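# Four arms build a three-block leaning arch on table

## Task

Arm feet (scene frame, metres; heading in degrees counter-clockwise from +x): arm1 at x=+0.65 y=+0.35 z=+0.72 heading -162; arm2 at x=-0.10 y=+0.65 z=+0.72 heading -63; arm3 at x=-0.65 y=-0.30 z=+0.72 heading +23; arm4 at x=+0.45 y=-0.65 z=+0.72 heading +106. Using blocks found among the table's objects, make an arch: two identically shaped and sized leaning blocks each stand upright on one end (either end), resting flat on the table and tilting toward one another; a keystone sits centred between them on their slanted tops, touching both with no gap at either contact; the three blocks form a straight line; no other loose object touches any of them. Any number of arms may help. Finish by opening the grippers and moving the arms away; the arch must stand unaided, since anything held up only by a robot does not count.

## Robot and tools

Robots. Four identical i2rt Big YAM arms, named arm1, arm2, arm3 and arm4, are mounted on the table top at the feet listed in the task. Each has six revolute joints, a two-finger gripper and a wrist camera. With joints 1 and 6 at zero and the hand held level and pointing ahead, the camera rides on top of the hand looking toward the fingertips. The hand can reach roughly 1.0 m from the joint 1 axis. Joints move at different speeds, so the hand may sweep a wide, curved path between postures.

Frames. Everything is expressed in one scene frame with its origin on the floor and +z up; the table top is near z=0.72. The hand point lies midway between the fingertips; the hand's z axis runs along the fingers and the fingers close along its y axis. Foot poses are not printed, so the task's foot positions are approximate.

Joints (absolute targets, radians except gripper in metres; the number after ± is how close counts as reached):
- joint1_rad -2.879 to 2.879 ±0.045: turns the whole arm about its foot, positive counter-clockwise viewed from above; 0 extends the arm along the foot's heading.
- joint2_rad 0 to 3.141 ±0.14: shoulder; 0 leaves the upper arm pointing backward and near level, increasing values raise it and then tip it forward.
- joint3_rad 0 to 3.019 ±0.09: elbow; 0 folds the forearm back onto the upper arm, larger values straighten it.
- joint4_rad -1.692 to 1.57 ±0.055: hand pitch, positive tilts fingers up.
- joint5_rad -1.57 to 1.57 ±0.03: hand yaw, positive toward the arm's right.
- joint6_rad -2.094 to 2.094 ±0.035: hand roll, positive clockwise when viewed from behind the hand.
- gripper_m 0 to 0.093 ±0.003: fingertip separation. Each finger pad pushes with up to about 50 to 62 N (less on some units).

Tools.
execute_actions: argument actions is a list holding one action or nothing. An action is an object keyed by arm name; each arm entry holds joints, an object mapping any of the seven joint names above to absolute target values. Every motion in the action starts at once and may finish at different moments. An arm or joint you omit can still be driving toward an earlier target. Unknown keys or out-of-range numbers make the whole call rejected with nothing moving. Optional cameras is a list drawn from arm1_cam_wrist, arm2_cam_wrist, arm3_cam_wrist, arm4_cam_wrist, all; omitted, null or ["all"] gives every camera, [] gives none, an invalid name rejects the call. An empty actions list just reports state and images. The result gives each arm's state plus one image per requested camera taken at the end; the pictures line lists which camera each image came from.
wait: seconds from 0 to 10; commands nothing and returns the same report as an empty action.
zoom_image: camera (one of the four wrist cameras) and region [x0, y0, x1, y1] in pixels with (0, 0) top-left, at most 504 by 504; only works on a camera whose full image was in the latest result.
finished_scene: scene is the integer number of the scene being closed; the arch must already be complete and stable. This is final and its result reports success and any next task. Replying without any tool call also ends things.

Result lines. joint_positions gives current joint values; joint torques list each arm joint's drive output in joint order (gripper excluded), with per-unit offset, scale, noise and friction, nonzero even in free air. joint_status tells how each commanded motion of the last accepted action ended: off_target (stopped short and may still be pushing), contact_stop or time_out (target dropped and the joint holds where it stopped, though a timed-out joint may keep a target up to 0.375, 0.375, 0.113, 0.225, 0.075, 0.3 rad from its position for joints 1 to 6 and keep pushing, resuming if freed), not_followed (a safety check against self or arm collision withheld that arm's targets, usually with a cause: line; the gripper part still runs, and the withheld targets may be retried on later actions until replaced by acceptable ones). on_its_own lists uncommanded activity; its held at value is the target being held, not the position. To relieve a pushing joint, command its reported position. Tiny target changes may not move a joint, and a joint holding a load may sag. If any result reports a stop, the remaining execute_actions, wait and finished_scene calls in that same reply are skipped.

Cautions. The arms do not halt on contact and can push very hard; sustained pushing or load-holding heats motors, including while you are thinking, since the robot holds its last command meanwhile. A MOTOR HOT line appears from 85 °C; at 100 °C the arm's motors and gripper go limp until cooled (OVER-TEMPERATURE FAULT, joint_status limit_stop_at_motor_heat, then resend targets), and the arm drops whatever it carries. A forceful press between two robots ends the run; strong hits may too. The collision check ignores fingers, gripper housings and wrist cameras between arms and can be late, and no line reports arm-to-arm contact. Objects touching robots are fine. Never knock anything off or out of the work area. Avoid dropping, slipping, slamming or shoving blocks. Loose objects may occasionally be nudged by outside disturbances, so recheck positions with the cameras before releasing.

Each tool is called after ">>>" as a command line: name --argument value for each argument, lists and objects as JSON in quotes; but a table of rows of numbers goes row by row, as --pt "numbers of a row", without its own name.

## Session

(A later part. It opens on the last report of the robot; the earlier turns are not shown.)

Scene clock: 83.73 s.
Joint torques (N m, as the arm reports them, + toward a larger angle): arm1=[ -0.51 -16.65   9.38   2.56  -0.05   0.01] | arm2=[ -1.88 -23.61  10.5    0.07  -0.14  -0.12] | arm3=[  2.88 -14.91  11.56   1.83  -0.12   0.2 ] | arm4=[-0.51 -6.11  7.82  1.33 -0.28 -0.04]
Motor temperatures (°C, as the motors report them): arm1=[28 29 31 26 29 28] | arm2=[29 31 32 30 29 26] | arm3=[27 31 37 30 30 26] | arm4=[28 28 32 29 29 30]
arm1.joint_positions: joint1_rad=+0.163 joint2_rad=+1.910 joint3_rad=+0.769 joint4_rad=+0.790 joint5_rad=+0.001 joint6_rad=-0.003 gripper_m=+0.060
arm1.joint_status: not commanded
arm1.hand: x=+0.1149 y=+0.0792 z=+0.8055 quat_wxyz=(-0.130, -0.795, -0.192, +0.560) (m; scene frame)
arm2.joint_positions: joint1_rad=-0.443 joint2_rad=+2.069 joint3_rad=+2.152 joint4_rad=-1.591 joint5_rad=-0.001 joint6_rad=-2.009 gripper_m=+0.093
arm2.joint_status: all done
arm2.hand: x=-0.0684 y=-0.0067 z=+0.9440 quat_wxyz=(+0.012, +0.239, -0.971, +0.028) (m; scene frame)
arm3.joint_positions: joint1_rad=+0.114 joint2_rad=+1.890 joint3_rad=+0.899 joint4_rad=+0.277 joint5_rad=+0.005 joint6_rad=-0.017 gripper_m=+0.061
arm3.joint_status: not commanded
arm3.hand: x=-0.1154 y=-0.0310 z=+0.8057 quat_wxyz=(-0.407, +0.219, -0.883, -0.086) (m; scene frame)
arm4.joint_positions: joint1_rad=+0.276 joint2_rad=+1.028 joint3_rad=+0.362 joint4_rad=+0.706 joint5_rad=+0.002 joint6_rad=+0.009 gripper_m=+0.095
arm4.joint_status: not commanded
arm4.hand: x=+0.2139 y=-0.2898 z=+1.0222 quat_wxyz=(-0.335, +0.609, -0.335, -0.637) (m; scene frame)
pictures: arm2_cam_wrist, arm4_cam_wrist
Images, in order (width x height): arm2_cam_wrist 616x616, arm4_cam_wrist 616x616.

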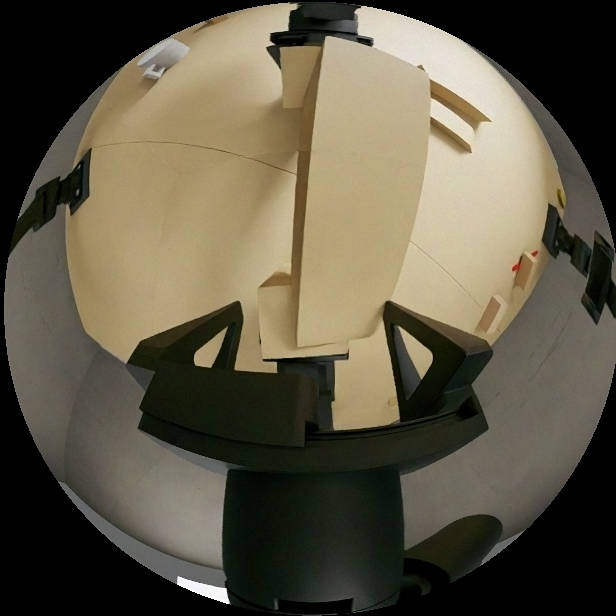

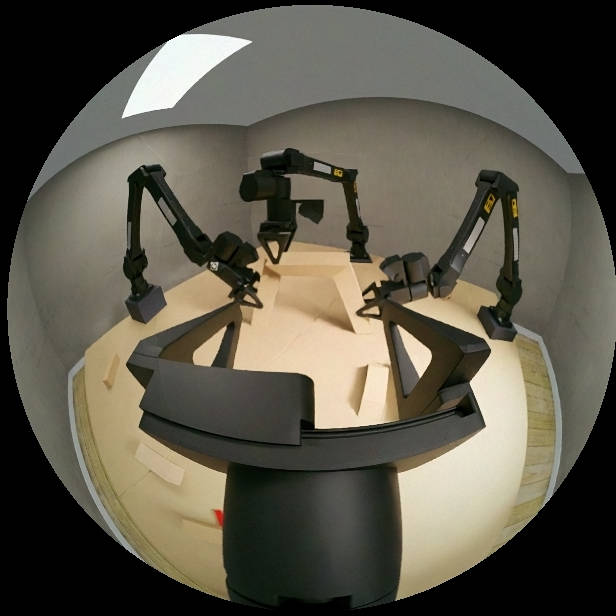

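>>> execute_actions --actions '[{"arm2":{"joints":{"joint2_rad":2.085,"joint3_rad":2.11,"joint4_rad":-1.55}}}]' --cameras '["arm2_cam_wrist","arm4_cam_wrist"]'

Scene clock: 84.70 s.
Joint torques (N m, as the arm reports them, + toward a larger angle): arm1=[ -0.49 -16.64   9.4    2.57  -0.05   0.01] | arm2=[ -2.11 -23.04   9.58   0.8   -0.13  -0.13] | arm3=[  2.   -14.23  11.63   1.44  -0.11   0.13] | arm4=[-0.36 -5.59  7.83  1.32 -0.27 -0.04]
Motor temperatures (°C, as the motors report them): arm1=[28 29 31 26 29 28] | arm2=[29 31 32 30 29 26] | arm3=[27 31 37 30 30 26] | arm4=[28 28 32 29 29 30]
arm1.joint_positions: joint1_rad=+0.163 joint2_rad=+1.910 joint3_rad=+0.769 joint4_rad=+0.790 joint5_rad=+0.001 joint6_rad=-0.003 gripper_m=+0.060
arm1.joint_status: not commanded
arm1.hand: x=+0.1149 y=+0.0792 z=+0.8055 quat_wxyz=(-0.130, -0.795, -0.192, +0.560) (m; scene frame)
arm2.joint_positions: joint1_rad=-0.443 joint2_rad=+2.068 joint3_rad=+2.113 joint4_rad=-1.556 joint5_rad=-0.001 joint6_rad=-2.009 gripper_m=+0.093
arm2.joint_status: all done
arm2.hand: x=-0.0688 y=-0.0066 z=+0.9295 quat_wxyz=(+0.011, +0.239, -0.971, +0.026) (m; scene frame)
arm3.joint_positions: joint1_rad=+0.114 joint2_rad=+1.890 joint3_rad=+0.899 joint4_rad=+0.277 joint5_rad=+0.004 joint6_rad=-0.015 gripper_m=+0.061
arm3.joint_status: not commanded
arm3.hand: x=-0.1155 y=-0.0309 z=+0.8057 quat_wxyz=(-0.407, +0.218, -0.883, -0.087) (m; scene frame)
arm4.joint_positions: joint1_rad=+0.276 joint2_rad=+1.028 joint3_rad=+0.362 joint4_rad=+0.706 joint5_rad=+0.002 joint6_rad=+0.009 gripper_m=+0.095
arm4.joint_status: not commanded
arm4.hand: x=+0.2139 y=-0.2898 z=+1.0222 quat_wxyz=(-0.335, +0.609, -0.335, -0.637) (m; scene frame)
pictures: arm2_cam_wrist, arm4_cam_wrist
Images, in order (width x height): arm2_cam_wrist 616x616, arm4_cam_wrist 616x616.

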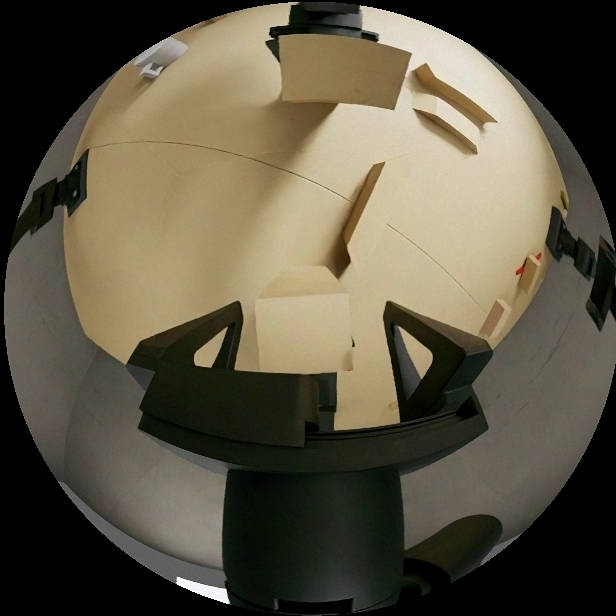

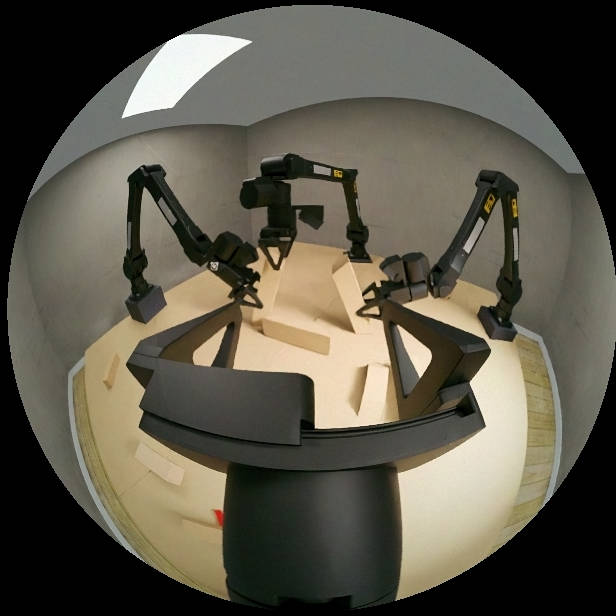

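>>> execute_actions --actions '[{"arm2":{"joints":{"joint1_rad":-0.36,"joint2_rad":1.9,"joint3_rad":2.2,"joint4_rad":-1.69,"joint6_rad":-0.4}}}]' --cameras '["arm2_cam_wrist","arm4_cam_wrist"]'

>>> zoom_image --camera "arm4_cam_wrist" --region '[230,250,400,400]'

Scene clock: 87.07 s.
Joint torques (N m, as the arm reports them, + toward a larger angle): arm1=[ -0.59 -16.73   9.4    2.58  -0.05   0.02] | arm2=[ -2.41 -18.5   11.43   0.49  -0.07   0.12] | arm3=[  2.7  -14.79  11.7    1.62  -0.11   0.14] | arm4=[-0.85 -5.44  7.95  1.24 -0.26 -0.06]
Motor temperatures (°C, as the motors report them): arm1=[28 29 31 26 29 28] | arm2=[29 31 32 30 29 26] | arm3=[27 31 38 29 30 26] | arm4=[28 28 32 29 29 30]
arm1.joint_positions: joint1_rad=+0.163 joint2_rad=+1.910 joint3_rad=+0.769 joint4_rad=+0.790 joint5_rad=+0.001 joint6_rad=-0.003 gripper_m=+0.060
arm1.joint_status: not commanded
arm1.hand: x=+0.1149 y=+0.0792 z=+0.8055 quat_wxyz=(-0.130, -0.795, -0.192, +0.560) (m; scene frame)
arm2.joint_positions: joint1_rad=-0.352 joint2_rad=+1.868 joint3_rad=+2.180 joint4_rad=-1.681 joint5_rad=-0.001 joint6_rad=-0.412 gripper_m=+0.093
arm2.joint_status: all done
arm2.hand: x=-0.0138 y=+0.0456 z=+1.0755 quat_wxyz=(-0.054, -0.487, -0.868, +0.082) (m; scene frame)
arm3.joint_positions: joint1_rad=+0.114 joint2_rad=+1.890 joint3_rad=+0.899 joint4_rad=+0.277 joint5_rad=+0.004 joint6_rad=-0.015 gripper_m=+0.061
arm3.joint_status: not commanded
arm3.hand: x=-0.1155 y=-0.0309 z=+0.8057 quat_wxyz=(-0.407, +0.218, -0.883, -0.087) (m; scene frame)
arm4.joint_positions: joint1_rad=+0.276 joint2_rad=+1.028 joint3_rad=+0.362 joint4_rad=+0.706 joint5_rad=+0.002 joint6_rad=+0.009 gripper_m=+0.095
arm4.joint_status: not commanded
arm4.hand: x=+0.2139 y=-0.2898 z=+1.0222 quat_wxyz=(-0.335, +0.609, -0.335, -0.637) (m; scene frame)
pictures: arm2_cam_wrist, arm4_cam_wrist
Images, in order (width x height): arm2_cam_wrist 616x616, arm4_cam_wrist 616x616.

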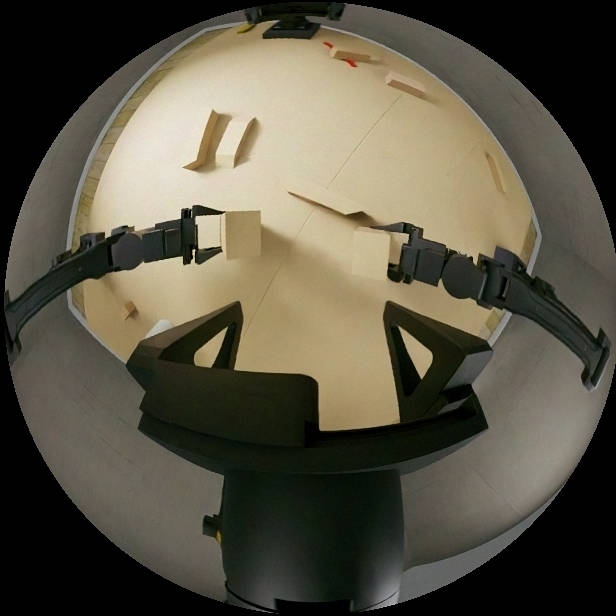

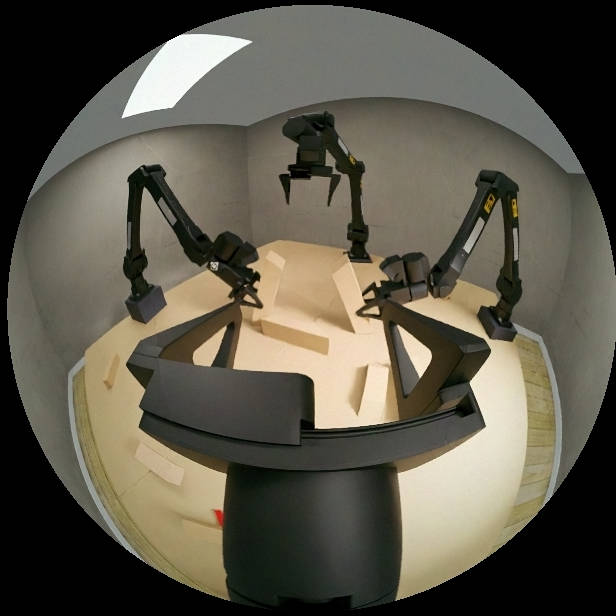

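Region (230, 250, 400, 400) of arm4_cam_wrist's 616x616 image, scaled by 2.965, with more detail than that image has; it fills the top 445 rows of this view, and the rest is white.

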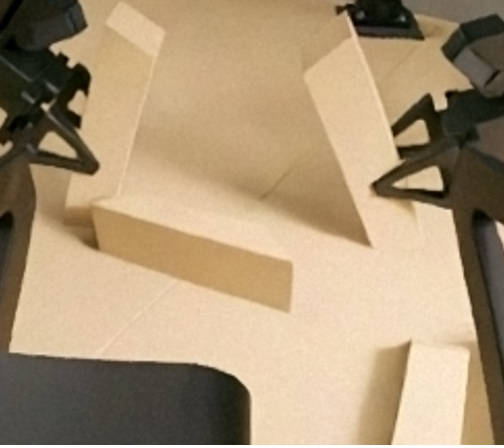

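>>> execute_actions --actions '[{"arm2":{"joints":{"joint6_rad":-1.61,"joint3_rad":2.4,"joint4_rad":-1.58,"gripper_m":0.075}}}]' --cameras '[]'

>>> execute_actions --actions '[{"arm2":{"joints":{"joint2_rad":2.17}}}]' --cameras '["arm2_cam_wrist","arm4_cam_wrist"]'

Scene clock: 89.90 s.
Joint torques (N m, as the arm reports them, + toward a larger angle): arm1=[ -0.5  -16.67   9.39   2.56  -0.04   0.01] | arm2=[ -2.45 -20.07  11.8    1.8   -0.13  -0.09] | arm3=[  2.71 -14.83  11.7    1.66  -0.13   0.15] | arm4=[-0.49 -6.    7.85  1.3  -0.27 -0.05]
Motor temperatures (°C, as the motors report them): arm1=[28 29 31 26 29 28] | arm2=[29 31 32 30 29 26] | arm3=[27 31 38 29 30 26] | arm4=[28 28 32 29 29 30]
arm1.joint_positions: joint1_rad=+0.163 joint2_rad=+1.910 joint3_rad=+0.769 joint4_rad=+0.790 joint5_rad=+0.001 joint6_rad=-0.003 gripper_m=+0.060
arm1.joint_status: not commanded
arm1.hand: x=+0.1149 y=+0.0792 z=+0.8055 quat_wxyz=(-0.130, -0.795, -0.192, +0.560) (m; scene frame)
arm2.joint_positions: joint1_rad=-0.352 joint2_rad=+1.884 joint3_rad=+2.371 joint4_rad=-1.590 joint5_rad=-0.001 joint6_rad=-1.598 gripper_m=+0.075
arm2.joint_status: all done
arm2.hand: x=-0.0073 y=+0.0047 z=+1.1553 quat_wxyz=(-0.007, +0.080, -0.970, +0.229) (m; scene frame)
arm3.joint_positions: joint1_rad=+0.114 joint2_rad=+1.890 joint3_rad=+0.899 joint4_rad=+0.277 joint5_rad=+0.004 joint6_rad=-0.015 gripper_m=+0.061
arm3.joint_status: not commanded
arm3.hand: x=-0.1155 y=-0.0309 z=+0.8057 quat_wxyz=(-0.407, +0.218, -0.883, -0.087) (m; scene frame)
arm4.joint_positions: joint1_rad=+0.276 joint2_rad=+1.028 joint3_rad=+0.362 joint4_rad=+0.706 joint5_rad=+0.002 joint6_rad=+0.009 gripper_m=+0.095
arm4.joint_status: not commanded
arm4.hand: x=+0.2139 y=-0.2898 z=+1.0222 quat_wxyz=(-0.335, +0.609, -0.335, -0.637) (m; scene frame)
pictures: none
No camera images: the call's "cameras" was empty. Leave "cameras" out to get every camera's image.

Scene clock: 91.23 s.
Joint torques (N m, as the arm reports them, + toward a larger angle): arm1=[ -0.52 -16.6    9.38   2.57  -0.04   0.01] | arm2=[ -2.54 -27.95  11.84   1.15  -0.14  -0.13] | arm3=[  2.19 -14.63  11.68   1.71  -0.1    0.13] | arm4=[-1.   -5.24  7.91  1.25 -0.24 -0.06]
Motor temperatures (°C, as the motors report them): arm1=[28 29 31 26 29 28] | arm2=[29 31 32 30 29 26] | arm3=[27 31 38 29 30 26] | arm4=[28 28 32 29 29 30]
arm1.joint_positions: joint1_rad=+0.163 joint2_rad=+1.910 joint3_rad=+0.769 joint4_rad=+0.790 joint5_rad=+0.001 joint6_rad=-0.003 gripper_m=+0.060
arm1.joint_status: not commanded
arm1.hand: x=+0.1149 y=+0.0792 z=+0.8055 quat_wxyz=(-0.130, -0.795, -0.192, +0.560) (m; scene frame)
arm2.joint_positions: joint1_rad=-0.352 joint2_rad=+2.183 joint3_rad=+2.375 joint4_rad=-1.589 joint5_rad=-0.001 joint6_rad=-1.598 gripper_m=+0.075
arm2.joint_status: all done
arm2.hand: x=-0.0017 y=-0.0549 z=+0.9578 quat_wxyz=(+0.001, +0.081, -0.993, +0.084) (m; scene frame)
arm3.joint_positions: joint1_rad=+0.114 joint2_rad=+1.890 joint3_rad=+0.899 joint4_rad=+0.277 joint5_rad=+0.004 joint6_rad=-0.015 gripper_m=+0.061
arm3.joint_status: not commanded
arm3.hand: x=-0.1155 y=-0.0309 z=+0.8057 quat_wxyz=(-0.407, +0.218, -0.883, -0.087) (m; scene frame)
arm4.joint_positions: joint1_rad=+0.276 joint2_rad=+1.028 joint3_rad=+0.362 joint4_rad=+0.706 joint5_rad=+0.002 joint6_rad=+0.009 gripper_m=+0.095
arm4.joint_status: not commanded
arm4.hand: x=+0.2139 y=-0.2898 z=+1.0222 quat_wxyz=(-0.335, +0.609, -0.335, -0.637) (m; scene frame)
pictures: arm2_cam_wrist, arm4_cam_wrist
Images, in order (width x height): arm2_cam_wrist 616x616, arm4_cam_wrist 616x616.

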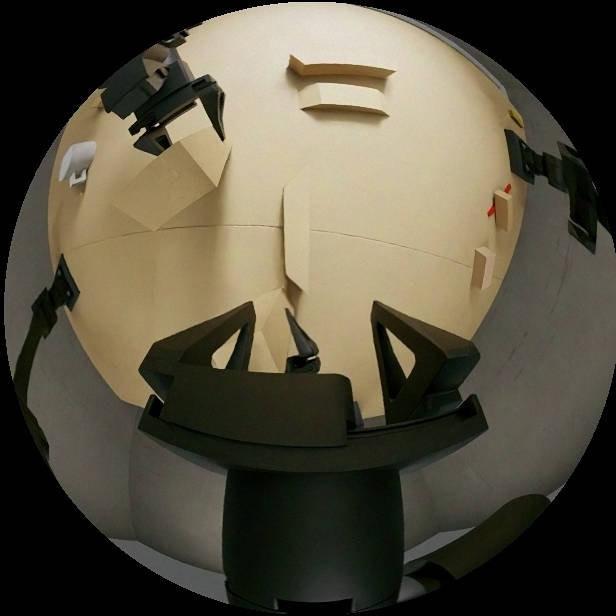

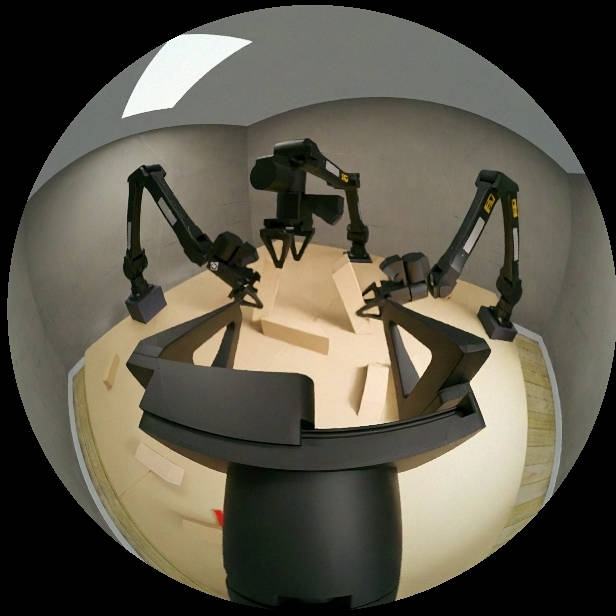

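>>> execute_actions --actions '[{"arm2":{"joints":{"joint1_rad":-0.325,"joint2_rad":2.29,"joint3_rad":2.33,"joint6_rad":-1.57,"gripper_m":0.065}}}]' --cameras '["arm2_cam_wrist","arm4_cam_wrist"]'

Scene clock: 92.97 s.
Joint torques (N m, as the arm reports them, + toward a larger angle): arm1=[ -0.59 -16.74   9.42   2.59  -0.05   0.03] | arm2=[ -1.42 -26.02  10.28   0.84  -0.15   0.11] | arm3=[  2.48 -14.84  11.65   1.72  -0.07   0.17] | arm4=[-0.38 -5.46  7.85  1.24 -0.25 -0.01]
Motor temperatures (°C, as the motors report them): arm1=[28 29 31 26 29 28] | arm2=[29 31 32 30 29 26] | arm3=[27 31 38 29 30 26] | arm4=[28 28 32 29 29 30]
arm1.joint_positions: joint1_rad=+0.163 joint2_rad=+1.910 joint3_rad=+0.769 joint4_rad=+0.790 joint5_rad=+0.001 joint6_rad=-0.003 gripper_m=+0.060
arm1.joint_status: not commanded
arm1.hand: x=+0.1149 y=+0.0792 z=+0.8055 quat_wxyz=(-0.130, -0.795, -0.192, +0.560) (m; scene frame)
arm2.joint_positions: joint1_rad=-0.329 joint2_rad=+2.272 joint3_rad=+2.324 joint4_rad=-1.588 joint5_rad=-0.001 joint6_rad=-1.582 gripper_m=+0.065
arm2.joint_status: all done
arm2.hand: x=+0.0130 y=-0.0477 z=+0.8755 quat_wxyz=(+0.005, +0.084, -0.996, +0.014) (m; scene frame)
arm3.joint_positions: joint1_rad=+0.114 joint2_rad=+1.890 joint3_rad=+0.899 joint4_rad=+0.277 joint5_rad=+0.004 joint6_rad=-0.015 gripper_m=+0.061
arm3.joint_status: not commanded
arm3.hand: x=-0.1155 y=-0.0309 z=+0.8057 quat_wxyz=(-0.407, +0.218, -0.883, -0.087) (m; scene frame)
arm4.joint_positions: joint1_rad=+0.276 joint2_rad=+1.028 joint3_rad=+0.362 joint4_rad=+0.706 joint5_rad=+0.002 joint6_rad=+0.009 gripper_m=+0.095
arm4.joint_status: not commanded
arm4.hand: x=+0.2139 y=-0.2898 z=+1.0222 quat_wxyz=(-0.335, +0.609, -0.335, -0.637) (m; scene frame)
pictures: arm2_cam_wrist, arm4_cam_wrist
Images, in order (width x height): arm2_cam_wrist 616x616, arm4_cam_wrist 616x616.

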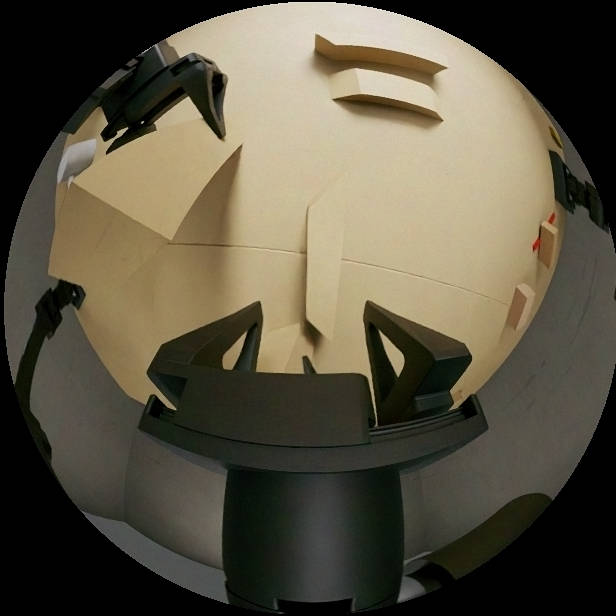

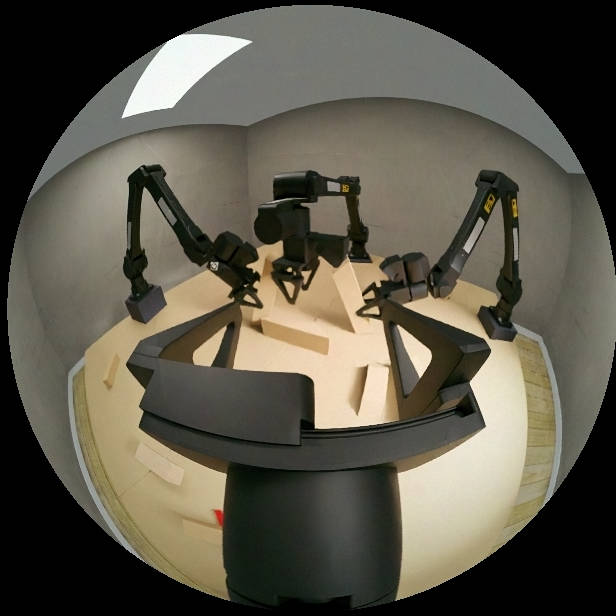

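>>> execute_actions --actions '[{"arm2":{"joints":{"joint2_rad":2.315,"joint3_rad":2.27,"joint4_rad":-1.49}}}]' --cameras '["arm2_cam_wrist"]'

Scene clock: 95.13 s.
Joint torques (N m, as the arm reports them, + toward a larger angle): arm1=[ -0.63 -16.61   9.4    2.58  -0.04   0.02] | arm2=[ -1.43 -24.59   9.78   0.97  -0.14   0.12] | arm3=[  2.02 -15.39  11.7    1.78  -0.09   0.18] | arm4=[-0.77 -5.72  7.87  1.22 -0.27 -0.02]
Motor temperatures (°C, as the motors report them): arm1=[28 29 31 26 29 28] | arm2=[29 31 32 30 29 26] | arm3=[27 31 38 29 30 26] | arm4=[28 28 32 29 29 30]
arm1.joint_positions: joint1_rad=+0.163 joint2_rad=+1.910 joint3_rad=+0.769 joint4_rad=+0.790 joint5_rad=+0.001 joint6_rad=-0.003 gripper_m=+0.060
arm1.joint_status: not commanded
arm1.hand: x=+0.1149 y=+0.0792 z=+0.8055 quat_wxyz=(-0.130, -0.795, -0.192, +0.560) (m; scene frame)
arm2.joint_positions: joint1_rad=-0.329 joint2_rad=+2.280 joint3_rad=+2.270 joint4_rad=-1.501 joint5_rad=-0.001 joint6_rad=-1.582 gripper_m=+0.065
arm2.joint_status: all done
arm2.hand: x=+0.0140 y=-0.0563 z=+0.8502 quat_wxyz=(+0.004, +0.084, -0.996, +0.027) (m; scene frame)
arm3.joint_positions: joint1_rad=+0.114 joint2_rad=+1.890 joint3_rad=+0.899 joint4_rad=+0.277 joint5_rad=+0.004 joint6_rad=-0.015 gripper_m=+0.061
arm3.joint_status: not commanded
arm3.hand: x=-0.1155 y=-0.0309 z=+0.8057 quat_wxyz=(-0.407, +0.218, -0.883, -0.087) (m; scene frame)
arm4.joint_positions: joint1_rad=+0.276 joint2_rad=+1.028 joint3_rad=+0.362 joint4_rad=+0.706 joint5_rad=+0.002 joint6_rad=+0.009 gripper_m=+0.095
arm4.joint_status: not commanded
arm4.hand: x=+0.2139 y=-0.2898 z=+1.0222 quat_wxyz=(-0.335, +0.609, -0.335, -0.637) (m; scene frame)
pictures: arm2_cam_wrist
Images, in order (width x height): arm2_cam_wrist 616x616.

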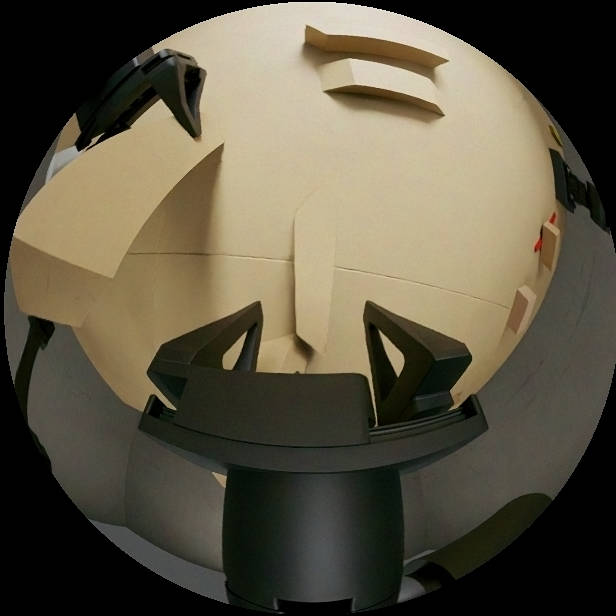

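>>> execute_actions --actions '[{"arm2":{"joints":{"joint2_rad":2.335,"joint3_rad":2.17,"joint4_rad":-1.37}}}]' --cameras '["arm2_cam_wrist","arm4_cam_wrist"]'

Scene clock: 96.30 s.
Joint torques (N m, as the arm reports them, + toward a larger angle): arm1=[ -0.6  -16.67   9.38   2.59  -0.04   0.02] | arm2=[ -1.28 -25.26   9.79   0.94  -0.14   0.12] | arm3=[  1.52 -14.58  11.78   1.69  -0.02   0.14] | arm4=[-0.81 -5.55  7.9   1.33 -0.21 -0.07]
Motor temperatures (°C, as the motors report them): arm1=[28 29 31 26 29 28] | arm2=[29 32 32 30 29 26] | arm3=[27 31 38 29 30 26] | arm4=[28 28 32 29 29 30]
arm1.joint_positions: joint1_rad=+0.163 joint2_rad=+1.910 joint3_rad=+0.769 joint4_rad=+0.790 joint5_rad=+0.001 joint6_rad=-0.003 gripper_m=+0.060
arm1.joint_status: not commanded
arm1.hand: x=+0.1149 y=+0.0792 z=+0.8055 quat_wxyz=(-0.130, -0.795, -0.192, +0.560) (m; scene frame)
arm2.joint_positions: joint1_rad=-0.329 joint2_rad=+2.306 joint3_rad=+2.168 joint4_rad=-1.381 joint5_rad=-0.001 joint6_rad=-1.582 gripper_m=+0.065
arm2.joint_status: all done
arm2.hand: x=+0.0134 y=-0.0568 z=+0.7932 quat_wxyz=(+0.004, +0.084, -0.996, +0.023) (m; scene frame)
arm3.joint_positions: joint1_rad=+0.114 joint2_rad=+1.890 joint3_rad=+0.899 joint4_rad=+0.277 joint5_rad=+0.004 joint6_rad=-0.015 gripper_m=+0.061
arm3.joint_status: not commanded
arm3.hand: x=-0.1155 y=-0.0309 z=+0.8057 quat_wxyz=(-0.407, +0.218, -0.883, -0.087) (m; scene frame)
arm4.joint_positions: joint1_rad=+0.276 joint2_rad=+1.028 joint3_rad=+0.362 joint4_rad=+0.706 joint5_rad=+0.002 joint6_rad=+0.009 gripper_m=+0.095
arm4.joint_status: not commanded
arm4.hand: x=+0.2139 y=-0.2898 z=+1.0222 quat_wxyz=(-0.335, +0.609, -0.335, -0.637) (m; scene frame)
pictures: arm2_cam_wrist, arm4_cam_wrist
Images, in order (width x height): arm2_cam_wrist 616x616, arm4_cam_wrist 616x616.

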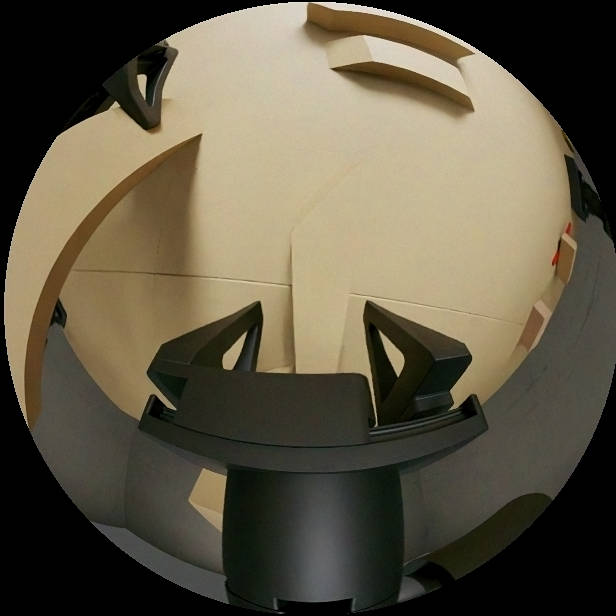

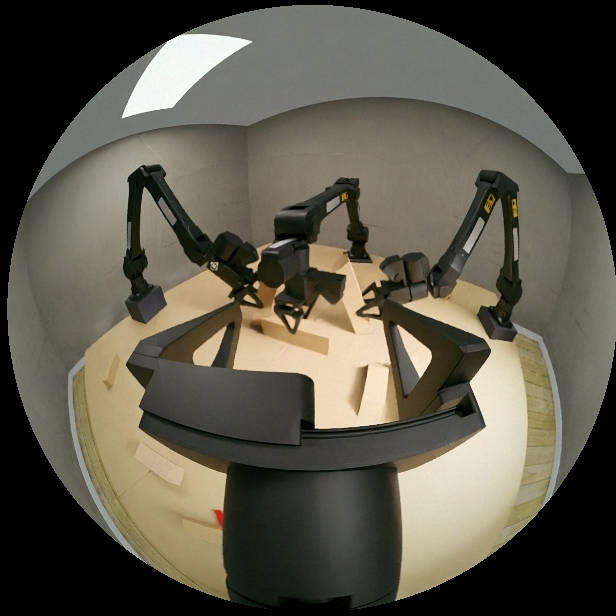

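>>> execute_actions --actions '[{"arm2":{"joints":{"joint1_rad":-0.343,"joint3_rad":2.12,"joint4_rad":-1.34}}}]' --cameras '["arm2_cam_wrist"]'

>>> execute_actions --actions '[{"arm2":{"joints":{"gripper_m":0.025}}}]' --cameras '["arm2_cam_wrist"]'

Scene clock: 97.23 s.
Joint torques (N m, as the arm reports them, + toward a larger angle): arm1=[ -0.58 -16.7    9.37   2.55  -0.04   0.02] | arm2=[ -2.62 -25.1    9.68   0.91  -0.14   0.11] | arm3=[  2.34 -14.72  11.69   1.7   -0.05   0.13] | arm4=[-0.19 -5.59  7.8   1.25 -0.25 -0.03]
Motor temperatures (°C, as the motors report them): arm1=[28 29 31 26 29 28] | arm2=[29 32 32 30 29 26] | arm3=[27 31 38 29 30 26] | arm4=[28 28 32 29 29 30]
arm1.joint_positions: joint1_rad=+0.163 joint2_rad=+1.910 joint3_rad=+0.769 joint4_rad=+0.790 joint5_rad=+0.001 joint6_rad=-0.003 gripper_m=+0.060
arm1.joint_status: not commanded
arm1.hand: x=+0.1149 y=+0.0792 z=+0.8055 quat_wxyz=(-0.130, -0.795, -0.192, +0.560) (m; scene frame)
arm2.joint_positions: joint1_rad=-0.334 joint2_rad=+2.306 joint3_rad=+2.118 joint4_rad=-1.350 joint5_rad=-0.001 joint6_rad=-1.581 gripper_m=+0.065
arm2.joint_status: all done
arm2.hand: x=+0.0081 y=-0.0494 z=+0.7743 quat_wxyz=(+0.005, +0.082, -0.997, +0.014) (m; scene frame)
arm3.joint_positions: joint1_rad=+0.114 joint2_rad=+1.890 joint3_rad=+0.899 joint4_rad=+0.277 joint5_rad=+0.004 joint6_rad=-0.015 gripper_m=+0.061
arm3.joint_status: not commanded
arm3.hand: x=-0.1155 y=-0.0309 z=+0.8057 quat_wxyz=(-0.407, +0.218, -0.883, -0.087) (m; scene frame)
arm4.joint_positions: joint1_rad=+0.276 joint2_rad=+1.028 joint3_rad=+0.362 joint4_rad=+0.706 joint5_rad=+0.002 joint6_rad=+0.009 gripper_m=+0.095
arm4.joint_status: not commanded
arm4.hand: x=+0.2139 y=-0.2898 z=+1.0222 quat_wxyz=(-0.335, +0.609, -0.335, -0.637) (m; scene frame)
pictures: arm2_cam_wrist
Images, in order (width x height): arm2_cam_wrist 616x616.

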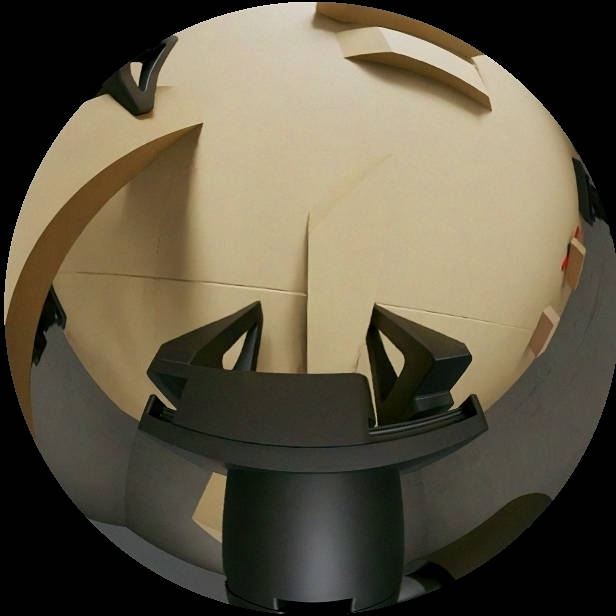

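Scene clock: 97.80 s.
Joint torques (N m, as the arm reports them, + toward a larger angle): arm1=[ -0.57 -16.77   9.39   2.54  -0.04   0.02] | arm2=[ -2.63 -25.12   9.74   0.8   -0.16   0.1 ] | arm3=[  2.57 -14.69  11.61   1.65  -0.06   0.16] | arm4=[-0.88 -5.51  7.78  1.26 -0.23 -0.03]
Motor temperatures (°C, as the motors report them): arm1=[28 29 31 26 29 28] | arm2=[29 32 32 30 29 26] | arm3=[27 31 38 29 30 26] | arm4=[28 28 32 29 29 30]
arm1.joint_positions: joint1_rad=+0.163 joint2_rad=+1.910 joint3_rad=+0.769 joint4_rad=+0.790 joint5_rad=+0.001 joint6_rad=-0.003 gripper_m=+0.060
arm1.joint_status: not commanded
arm1.hand: x=+0.1149 y=+0.0792 z=+0.8055 quat_wxyz=(-0.130, -0.795, -0.192, +0.560) (m; scene frame)
arm2.joint_positions: joint1_rad=-0.334 joint2_rad=+2.306 joint3_rad=+2.118 joint4_rad=-1.347 joint5_rad=-0.001 joint6_rad=-1.580 gripper_m=+0.031
arm2.joint_status: gripper_m off_target (ended at +0.031, target +0.025)
arm2.hand: x=+0.0083 y=-0.0502 z=+0.7743 quat_wxyz=(+0.005, +0.081, -0.997, +0.015) (m; scene frame)
arm3.joint_positions: joint1_rad=+0.114 joint2_rad=+1.890 joint3_rad=+0.899 joint4_rad=+0.277 joint5_rad=+0.004 joint6_rad=-0.015 gripper_m=+0.061
arm3.joint_status: not commanded
arm3.hand: x=-0.1155 y=-0.0309 z=+0.8057 quat_wxyz=(-0.407, +0.218, -0.883, -0.087) (m; scene frame)
arm4.joint_positions: joint1_rad=+0.276 joint2_rad=+1.028 joint3_rad=+0.362 joint4_rad=+0.706 joint5_rad=+0.002 joint6_rad=+0.009 gripper_m=+0.095
arm4.joint_status: not commanded
arm4.hand: x=+0.2139 y=-0.2898 z=+1.0222 quat_wxyz=(-0.335, +0.609, -0.335, -0.637) (m; scene frame)
pictures: arm2_cam_wrist
Images, in order (width x height): arm2_cam_wrist 616x616.

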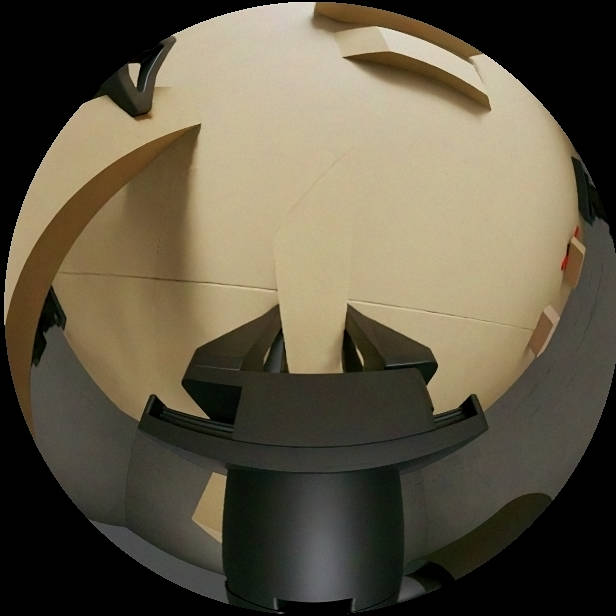

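>>> execute_actions --actions '[{"arm2":{"joints":{"joint3_rad":2.7,"joint4_rad":-1.5}}}]' --cameras '["arm4_cam_wrist"]'

Scene clock: 100.03 s.
Joint torques (N m, as the arm reports them, + toward a larger angle): arm1=[ -0.55 -16.67   9.39   2.57  -0.04   0.01] | arm2=[ -2.67 -28.66  13.24   0.98  -0.13   0.14] | arm3=[  2.26 -15.76  11.48   1.56  -0.11   0.19] | arm4=[-0.52 -5.59  7.86  1.33 -0.27 -0.05]
Motor temperatures (°C, as the motors report them): arm1=[28 29 31 26 29 28] | arm2=[29 32 32 30 29 26] | arm3=[27 31 38 29 30 26] | arm4=[28 28 32 29 29 30]
arm1.joint_positions: joint1_rad=+0.163 joint2_rad=+1.910 joint3_rad=+0.769 joint4_rad=+0.790 joint5_rad=+0.001 joint6_rad=-0.003 gripper_m=+0.060
arm1.joint_status: not commanded
arm1.hand: x=+0.1149 y=+0.0792 z=+0.8055 quat_wxyz=(-0.130, -0.795, -0.192, +0.560) (m; scene frame)
arm2.joint_positions: joint1_rad=-0.334 joint2_rad=+2.333 joint3_rad=+2.659 joint4_rad=-1.495 joint5_rad=-0.001 joint6_rad=-1.580 gripper_m=+0.031
arm2.joint_status: all done
arm2.hand: x=+0.0231 y=-0.1304 z=+0.9783 quat_wxyz=(-0.008, +0.081, -0.977, +0.196) (m; scene frame)
arm3.joint_positions: joint1_rad=+0.114 joint2_rad=+1.890 joint3_rad=+0.899 joint4_rad=+0.277 joint5_rad=+0.004 joint6_rad=-0.015 gripper_m=+0.061
arm3.joint_status: not commanded
arm3.hand: x=-0.1155 y=-0.0309 z=+0.8057 quat_wxyz=(-0.407, +0.218, -0.883, -0.087) (m; scene frame)
arm4.joint_positions: joint1_rad=+0.276 joint2_rad=+1.028 joint3_rad=+0.362 joint4_rad=+0.706 joint5_rad=+0.002 joint6_rad=+0.009 gripper_m=+0.095
arm4.joint_status: not commanded
arm4.hand: x=+0.2139 y=-0.2898 z=+1.0222 quat_wxyz=(-0.335, +0.609, -0.335, -0.637) (m; scene frame)
pictures: arm4_cam_wrist
Images, in order (width x height): arm4_cam_wrist 616x616.

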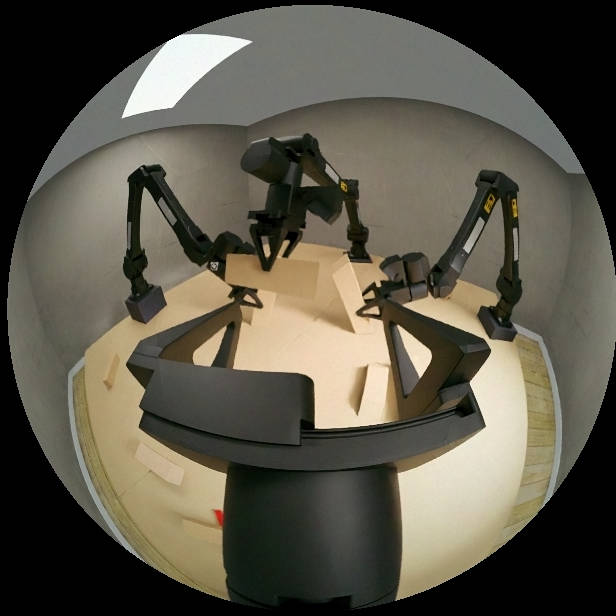

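>>> execute_actions --actions '[{"arm2":{"joints":{"joint1_rad":-0.446,"joint2_rad":1.4,"joint4_rad":0.6,"joint5_rad":-0.431,"joint6_rad":-1.571}}}]' --cameras '[]'

>>> execute_actions --actions '[{"arm2":{"joints":{"joint3_rad":0.9,"joint4_rad":0.75}}}]' --cameras '[]'

>>> execute_actions --actions '[{"arm2":{"joints":{"joint2_rad":1.68,"joint4_rad":0.82}}}]' --cameras '["arm4_cam_wrist","arm2_cam_wrist"]'

Scene clock: 103.10 s.
Joint torques (N m, as the arm reports them, + toward a larger angle): arm1=[ -0.66 -16.66   9.36   2.57  -0.04   0.01] | arm2=[-1.28 -1.77  2.49 -0.68  0.43  0.04] | arm3=[  2.57 -14.91  11.7    1.81  -0.11   0.15] | arm4=[-0.71 -5.93  7.8   1.25 -0.27 -0.07]
Motor temperatures (°C, as the motors report them): arm1=[28 29 31 26 29 28] | arm2=[29 32 32 30 29 26] | arm3=[27 31 38 29 30 26] | arm4=[28 28 32 29 29 30]
arm1.joint_positions: joint1_rad=+0.163 joint2_rad=+1.910 joint3_rad=+0.769 joint4_rad=+0.790 joint5_rad=+0.001 joint6_rad=-0.003 gripper_m=+0.060
arm1.joint_status: not commanded
arm1.hand: x=+0.1149 y=+0.0792 z=+0.8055 quat_wxyz=(-0.130, -0.795, -0.192, +0.560) (m; scene frame)
arm2.joint_positions: joint1_rad=-0.448 joint2_rad=+1.396 joint3_rad=+2.695 joint4_rad=+0.596 joint5_rad=-0.432 joint6_rad=-1.579 gripper_m=+0.031
arm2.joint_status: all done
arm2.hand: x=-0.0121 y=+0.5984 z=+1.8302 quat_wxyz=(+0.018, +0.214, +0.161, +0.963) (m; scene frame)
arm3.joint_positions: joint1_rad=+0.114 joint2_rad=+1.890 joint3_rad=+0.899 joint4_rad=+0.277 joint5_rad=+0.004 joint6_rad=-0.015 gripper_m=+0.061
arm3.joint_status: not commanded
arm3.hand: x=-0.1155 y=-0.0309 z=+0.8057 quat_wxyz=(-0.407, +0.218, -0.883, -0.087) (m; scene frame)
arm4.joint_positions: joint1_rad=+0.276 joint2_rad=+1.028 joint3_rad=+0.362 joint4_rad=+0.706 joint5_rad=+0.002 joint6_rad=+0.009 gripper_m=+0.095
arm4.joint_status: not commanded
arm4.hand: x=+0.2139 y=-0.2898 z=+1.0222 quat_wxyz=(-0.335, +0.609, -0.335, -0.637) (m; scene frame)
pictures: none
No camera images: the call's "cameras" was empty. Leave "cameras" out to get every camera's image.

Scene clock: 105.10 s.
Joint torques (N m, as the arm reports them, + toward a larger angle): arm1=[ -0.48 -16.7    9.39   2.54  -0.04   0.02] | arm2=[ -1.46 -16.25  11.     2.73   0.03   0.17] | arm3=[  1.72 -13.72  11.78   1.59  -0.1    0.16] | arm4=[-0.69 -5.6   7.89  1.26 -0.24 -0.04]
Motor temperatures (°C, as the motors report them): arm1=[28 29 31 26 29 28] | arm2=[29 32 32 30 29 26] | arm3=[27 31 38 29 30 26] | arm4=[28 28 32 29 29 30]
arm1.joint_positions: joint1_rad=+0.163 joint2_rad=+1.910 joint3_rad=+0.769 joint4_rad=+0.790 joint5_rad=+0.001 joint6_rad=-0.003 gripper_m=+0.060
arm1.joint_status: not commanded
arm1.hand: x=+0.1149 y=+0.0792 z=+0.8055 quat_wxyz=(-0.130, -0.795, -0.192, +0.560) (m; scene frame)
arm2.joint_positions: joint1_rad=-0.448 joint2_rad=+1.433 joint3_rad=+0.883 joint4_rad=+0.736 joint5_rad=-0.431 joint6_rad=-1.579 gripper_m=+0.031
arm2.joint_status: all done
arm2.hand: x=-0.0011 y=+0.0648 z=+1.0840 quat_wxyz=(-0.145, +0.184, -0.622, +0.747) (m; scene frame)
arm3.joint_positions: joint1_rad=+0.114 joint2_rad=+1.890 joint3_rad=+0.899 joint4_rad=+0.277 joint5_rad=+0.004 joint6_rad=-0.015 gripper_m=+0.061
arm3.joint_status: not commanded
arm3.hand: x=-0.1155 y=-0.0309 z=+0.8057 quat_wxyz=(-0.407, +0.218, -0.883, -0.087) (m; scene frame)
arm4.joint_positions: joint1_rad=+0.276 joint2_rad=+1.028 joint3_rad=+0.362 joint4_rad=+0.706 joint5_rad=+0.002 joint6_rad=+0.009 gripper_m=+0.095
arm4.joint_status: not commanded
arm4.hand: x=+0.2139 y=-0.2898 z=+1.0222 quat_wxyz=(-0.335, +0.609, -0.335, -0.637) (m; scene frame)
pictures: none
No camera images: the call's "cameras" was empty. Leave "cameras" out to get every camera's image.

Scene clock: 106.33 s.
Joint torques (N m, as the arm reports them, + toward a larger angle): arm1=[ -0.71 -16.75   9.41   2.57  -0.05   0.02] | arm2=[ -1.52 -18.06   9.84   2.95  -0.06   0.18] | arm3=[  2.36 -15.04  11.68   1.71  -0.15   0.14] | arm4=[-0.54 -5.6   7.8   1.28 -0.25 -0.01]
Motor temperatures (°C, as the motors report them): arm1=[28 29 31 26 29 28] | arm2=[29 32 32 30 29 26] | arm3=[27 31 38 29 30 26] | arm4=[28 28 32 29 29 30]
arm1.joint_positions: joint1_rad=+0.163 joint2_rad=+1.910 joint3_rad=+0.769 joint4_rad=+0.790 joint5_rad=+0.001 joint6_rad=-0.003 gripper_m=+0.060
arm1.joint_status: not commanded
arm1.hand: x=+0.1149 y=+0.0792 z=+0.8055 quat_wxyz=(-0.130, -0.795, -0.192, +0.560) (m; scene frame)
arm2.joint_positions: joint1_rad=-0.448 joint2_rad=+1.706 joint3_rad=+0.878 joint4_rad=+0.804 joint5_rad=-0.431 joint6_rad=-1.579 gripper_m=+0.031
arm2.joint_status: all done
arm2.hand: x=-0.0015 y=+0.0258 z=+0.9357 quat_wxyz=(-0.159, +0.170, -0.698, +0.677) (m; scene frame)
arm3.joint_positions: joint1_rad=+0.114 joint2_rad=+1.890 joint3_rad=+0.899 joint4_rad=+0.277 joint5_rad=+0.004 joint6_rad=-0.015 gripper_m=+0.061
arm3.joint_status: not commanded
arm3.hand: x=-0.1155 y=-0.0309 z=+0.8057 quat_wxyz=(-0.407, +0.218, -0.883, -0.087) (m; scene frame)
arm4.joint_positions: joint1_rad=+0.276 joint2_rad=+1.028 joint3_rad=+0.362 joint4_rad=+0.706 joint5_rad=+0.002 joint6_rad=+0.009 gripper_m=+0.095
arm4.joint_status: not commanded
arm4.hand: x=+0.2139 y=-0.2898 z=+1.0222 quat_wxyz=(-0.335, +0.609, -0.335, -0.637) (m; scene frame)
pictures: arm2_cam_wrist, arm4_cam_wrist
Images, in order (width x height): arm2_cam_wrist 616x616, arm4_cam_wrist 616x616.

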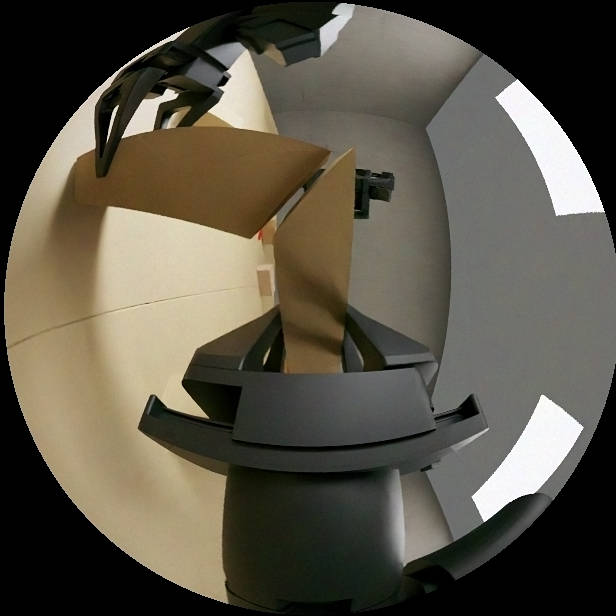

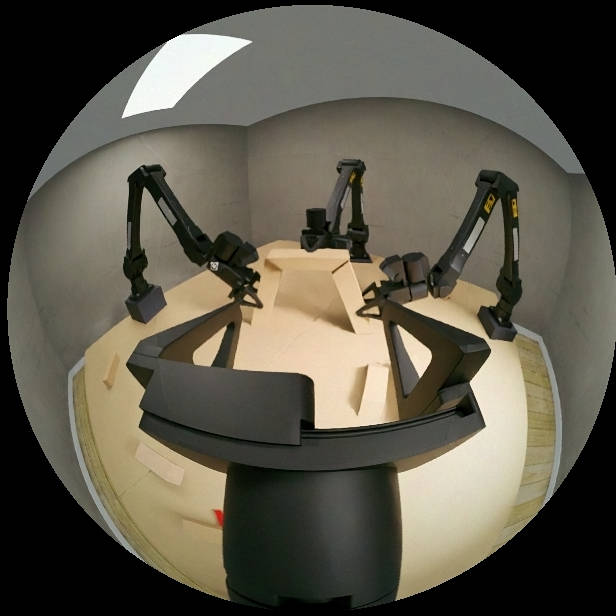

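>>> zoom_image --camera "arm4_cam_wrist" --region '[240,220,380,340]'

Region (240, 220, 380, 340) of arm4_cam_wrist's 616x616 image, scaled by 3.600, with more detail than that image has; it fills the top 432 rows of this view, and the rest is white.

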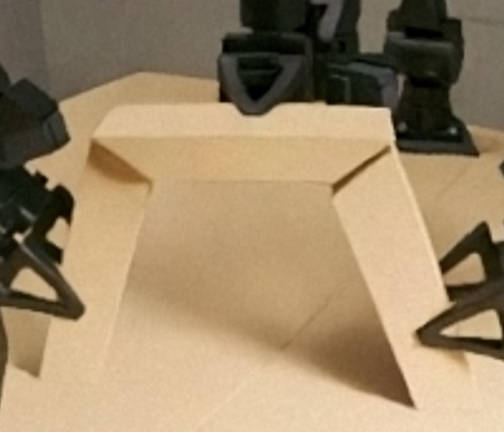

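>>> execute_actions --actions '[{"arm2":{"joints":{"joint2_rad":1.735}}}]' --cameras '["arm4_cam_wrist","arm2_cam_wrist"]'

>>> zoom_image --camera "arm4_cam_wrist" --region '[240,220,380,340]'

Scene clock: 107.27 s.
Joint torques (N m, as the arm reports them, + toward a larger angle): arm1=[ -0.58 -16.61   9.39   2.57  -0.05   0.02] | arm2=[ -1.7  -14.51   9.75   2.88  -0.08   0.14] | arm3=[  1.82 -15.04  11.53   1.71  -0.12   0.1 ] | arm4=[-0.59 -5.18  8.05  1.21 -0.26 -0.07]
Motor temperatures (°C, as the motors report them): arm1=[28 29 31 26 29 28] | arm2=[29 32 32 30 29 26] | arm3=[27 31 38 29 30 26] | arm4=[28 28 32 29 29 30]
arm1.joint_positions: joint1_rad=+0.163 joint2_rad=+1.910 joint3_rad=+0.769 joint4_rad=+0.790 joint5_rad=+0.001 joint6_rad=-0.003 gripper_m=+0.060
arm1.joint_status: not commanded
arm1.hand: x=+0.1149 y=+0.0792 z=+0.8055 quat_wxyz=(-0.130, -0.795, -0.192, +0.560) (m; scene frame)
arm2.joint_positions: joint1_rad=-0.448 joint2_rad=+1.715 joint3_rad=+0.878 joint4_rad=+0.804 joint5_rad=-0.431 joint6_rad=-1.575 gripper_m=+0.031
arm2.joint_status: all done
arm2.hand: x=-0.0015 y=+0.0251 z=+0.9299 quat_wxyz=(-0.161, +0.168, -0.701, +0.674) (m; scene frame)
arm3.joint_positions: joint1_rad=+0.114 joint2_rad=+1.890 joint3_rad=+0.899 joint4_rad=+0.277 joint5_rad=+0.004 joint6_rad=-0.015 gripper_m=+0.061
arm3.joint_status: not commanded
arm3.hand: x=-0.1155 y=-0.0309 z=+0.8057 quat_wxyz=(-0.407, +0.218, -0.883, -0.087) (m; scene frame)
arm4.joint_positions: joint1_rad=+0.276 joint2_rad=+1.028 joint3_rad=+0.362 joint4_rad=+0.706 joint5_rad=+0.002 joint6_rad=+0.009 gripper_m=+0.095
arm4.joint_status: not commanded
arm4.hand: x=+0.2139 y=-0.2898 z=+1.0222 quat_wxyz=(-0.335, +0.609, -0.335, -0.637) (m; scene frame)
pictures: arm2_cam_wrist, arm4_cam_wrist
Images, in order (width x height): arm2_cam_wrist 616x616, arm4_cam_wrist 616x616.

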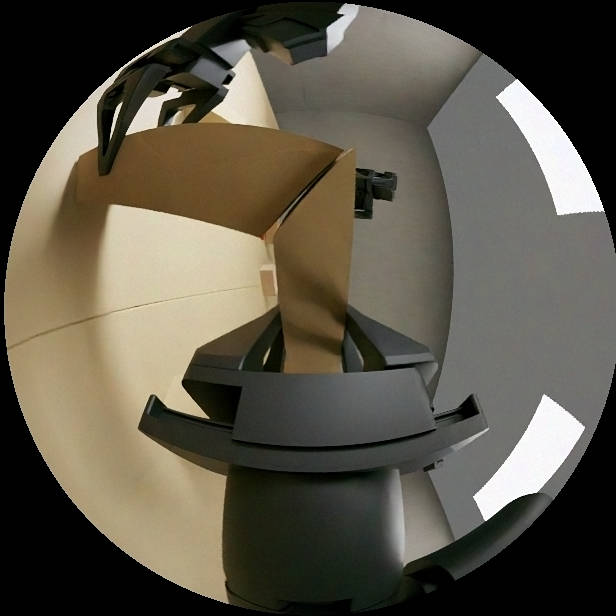

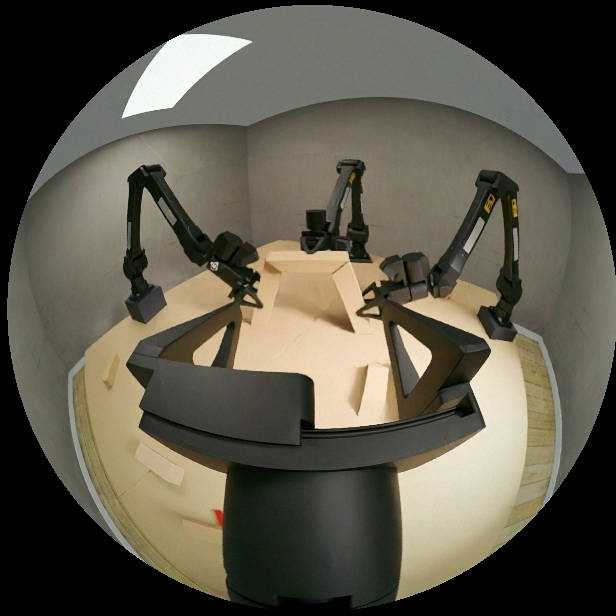

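Region (240, 220, 380, 340) of arm4_cam_wrist's 616x616 image, scaled by 3.600, with more detail than that image has; it fills the top 432 rows of this view, and the rest is white.

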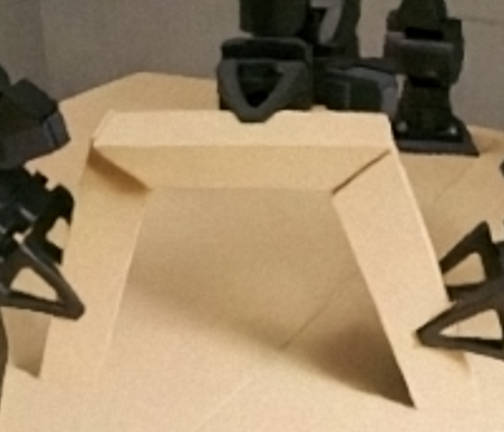

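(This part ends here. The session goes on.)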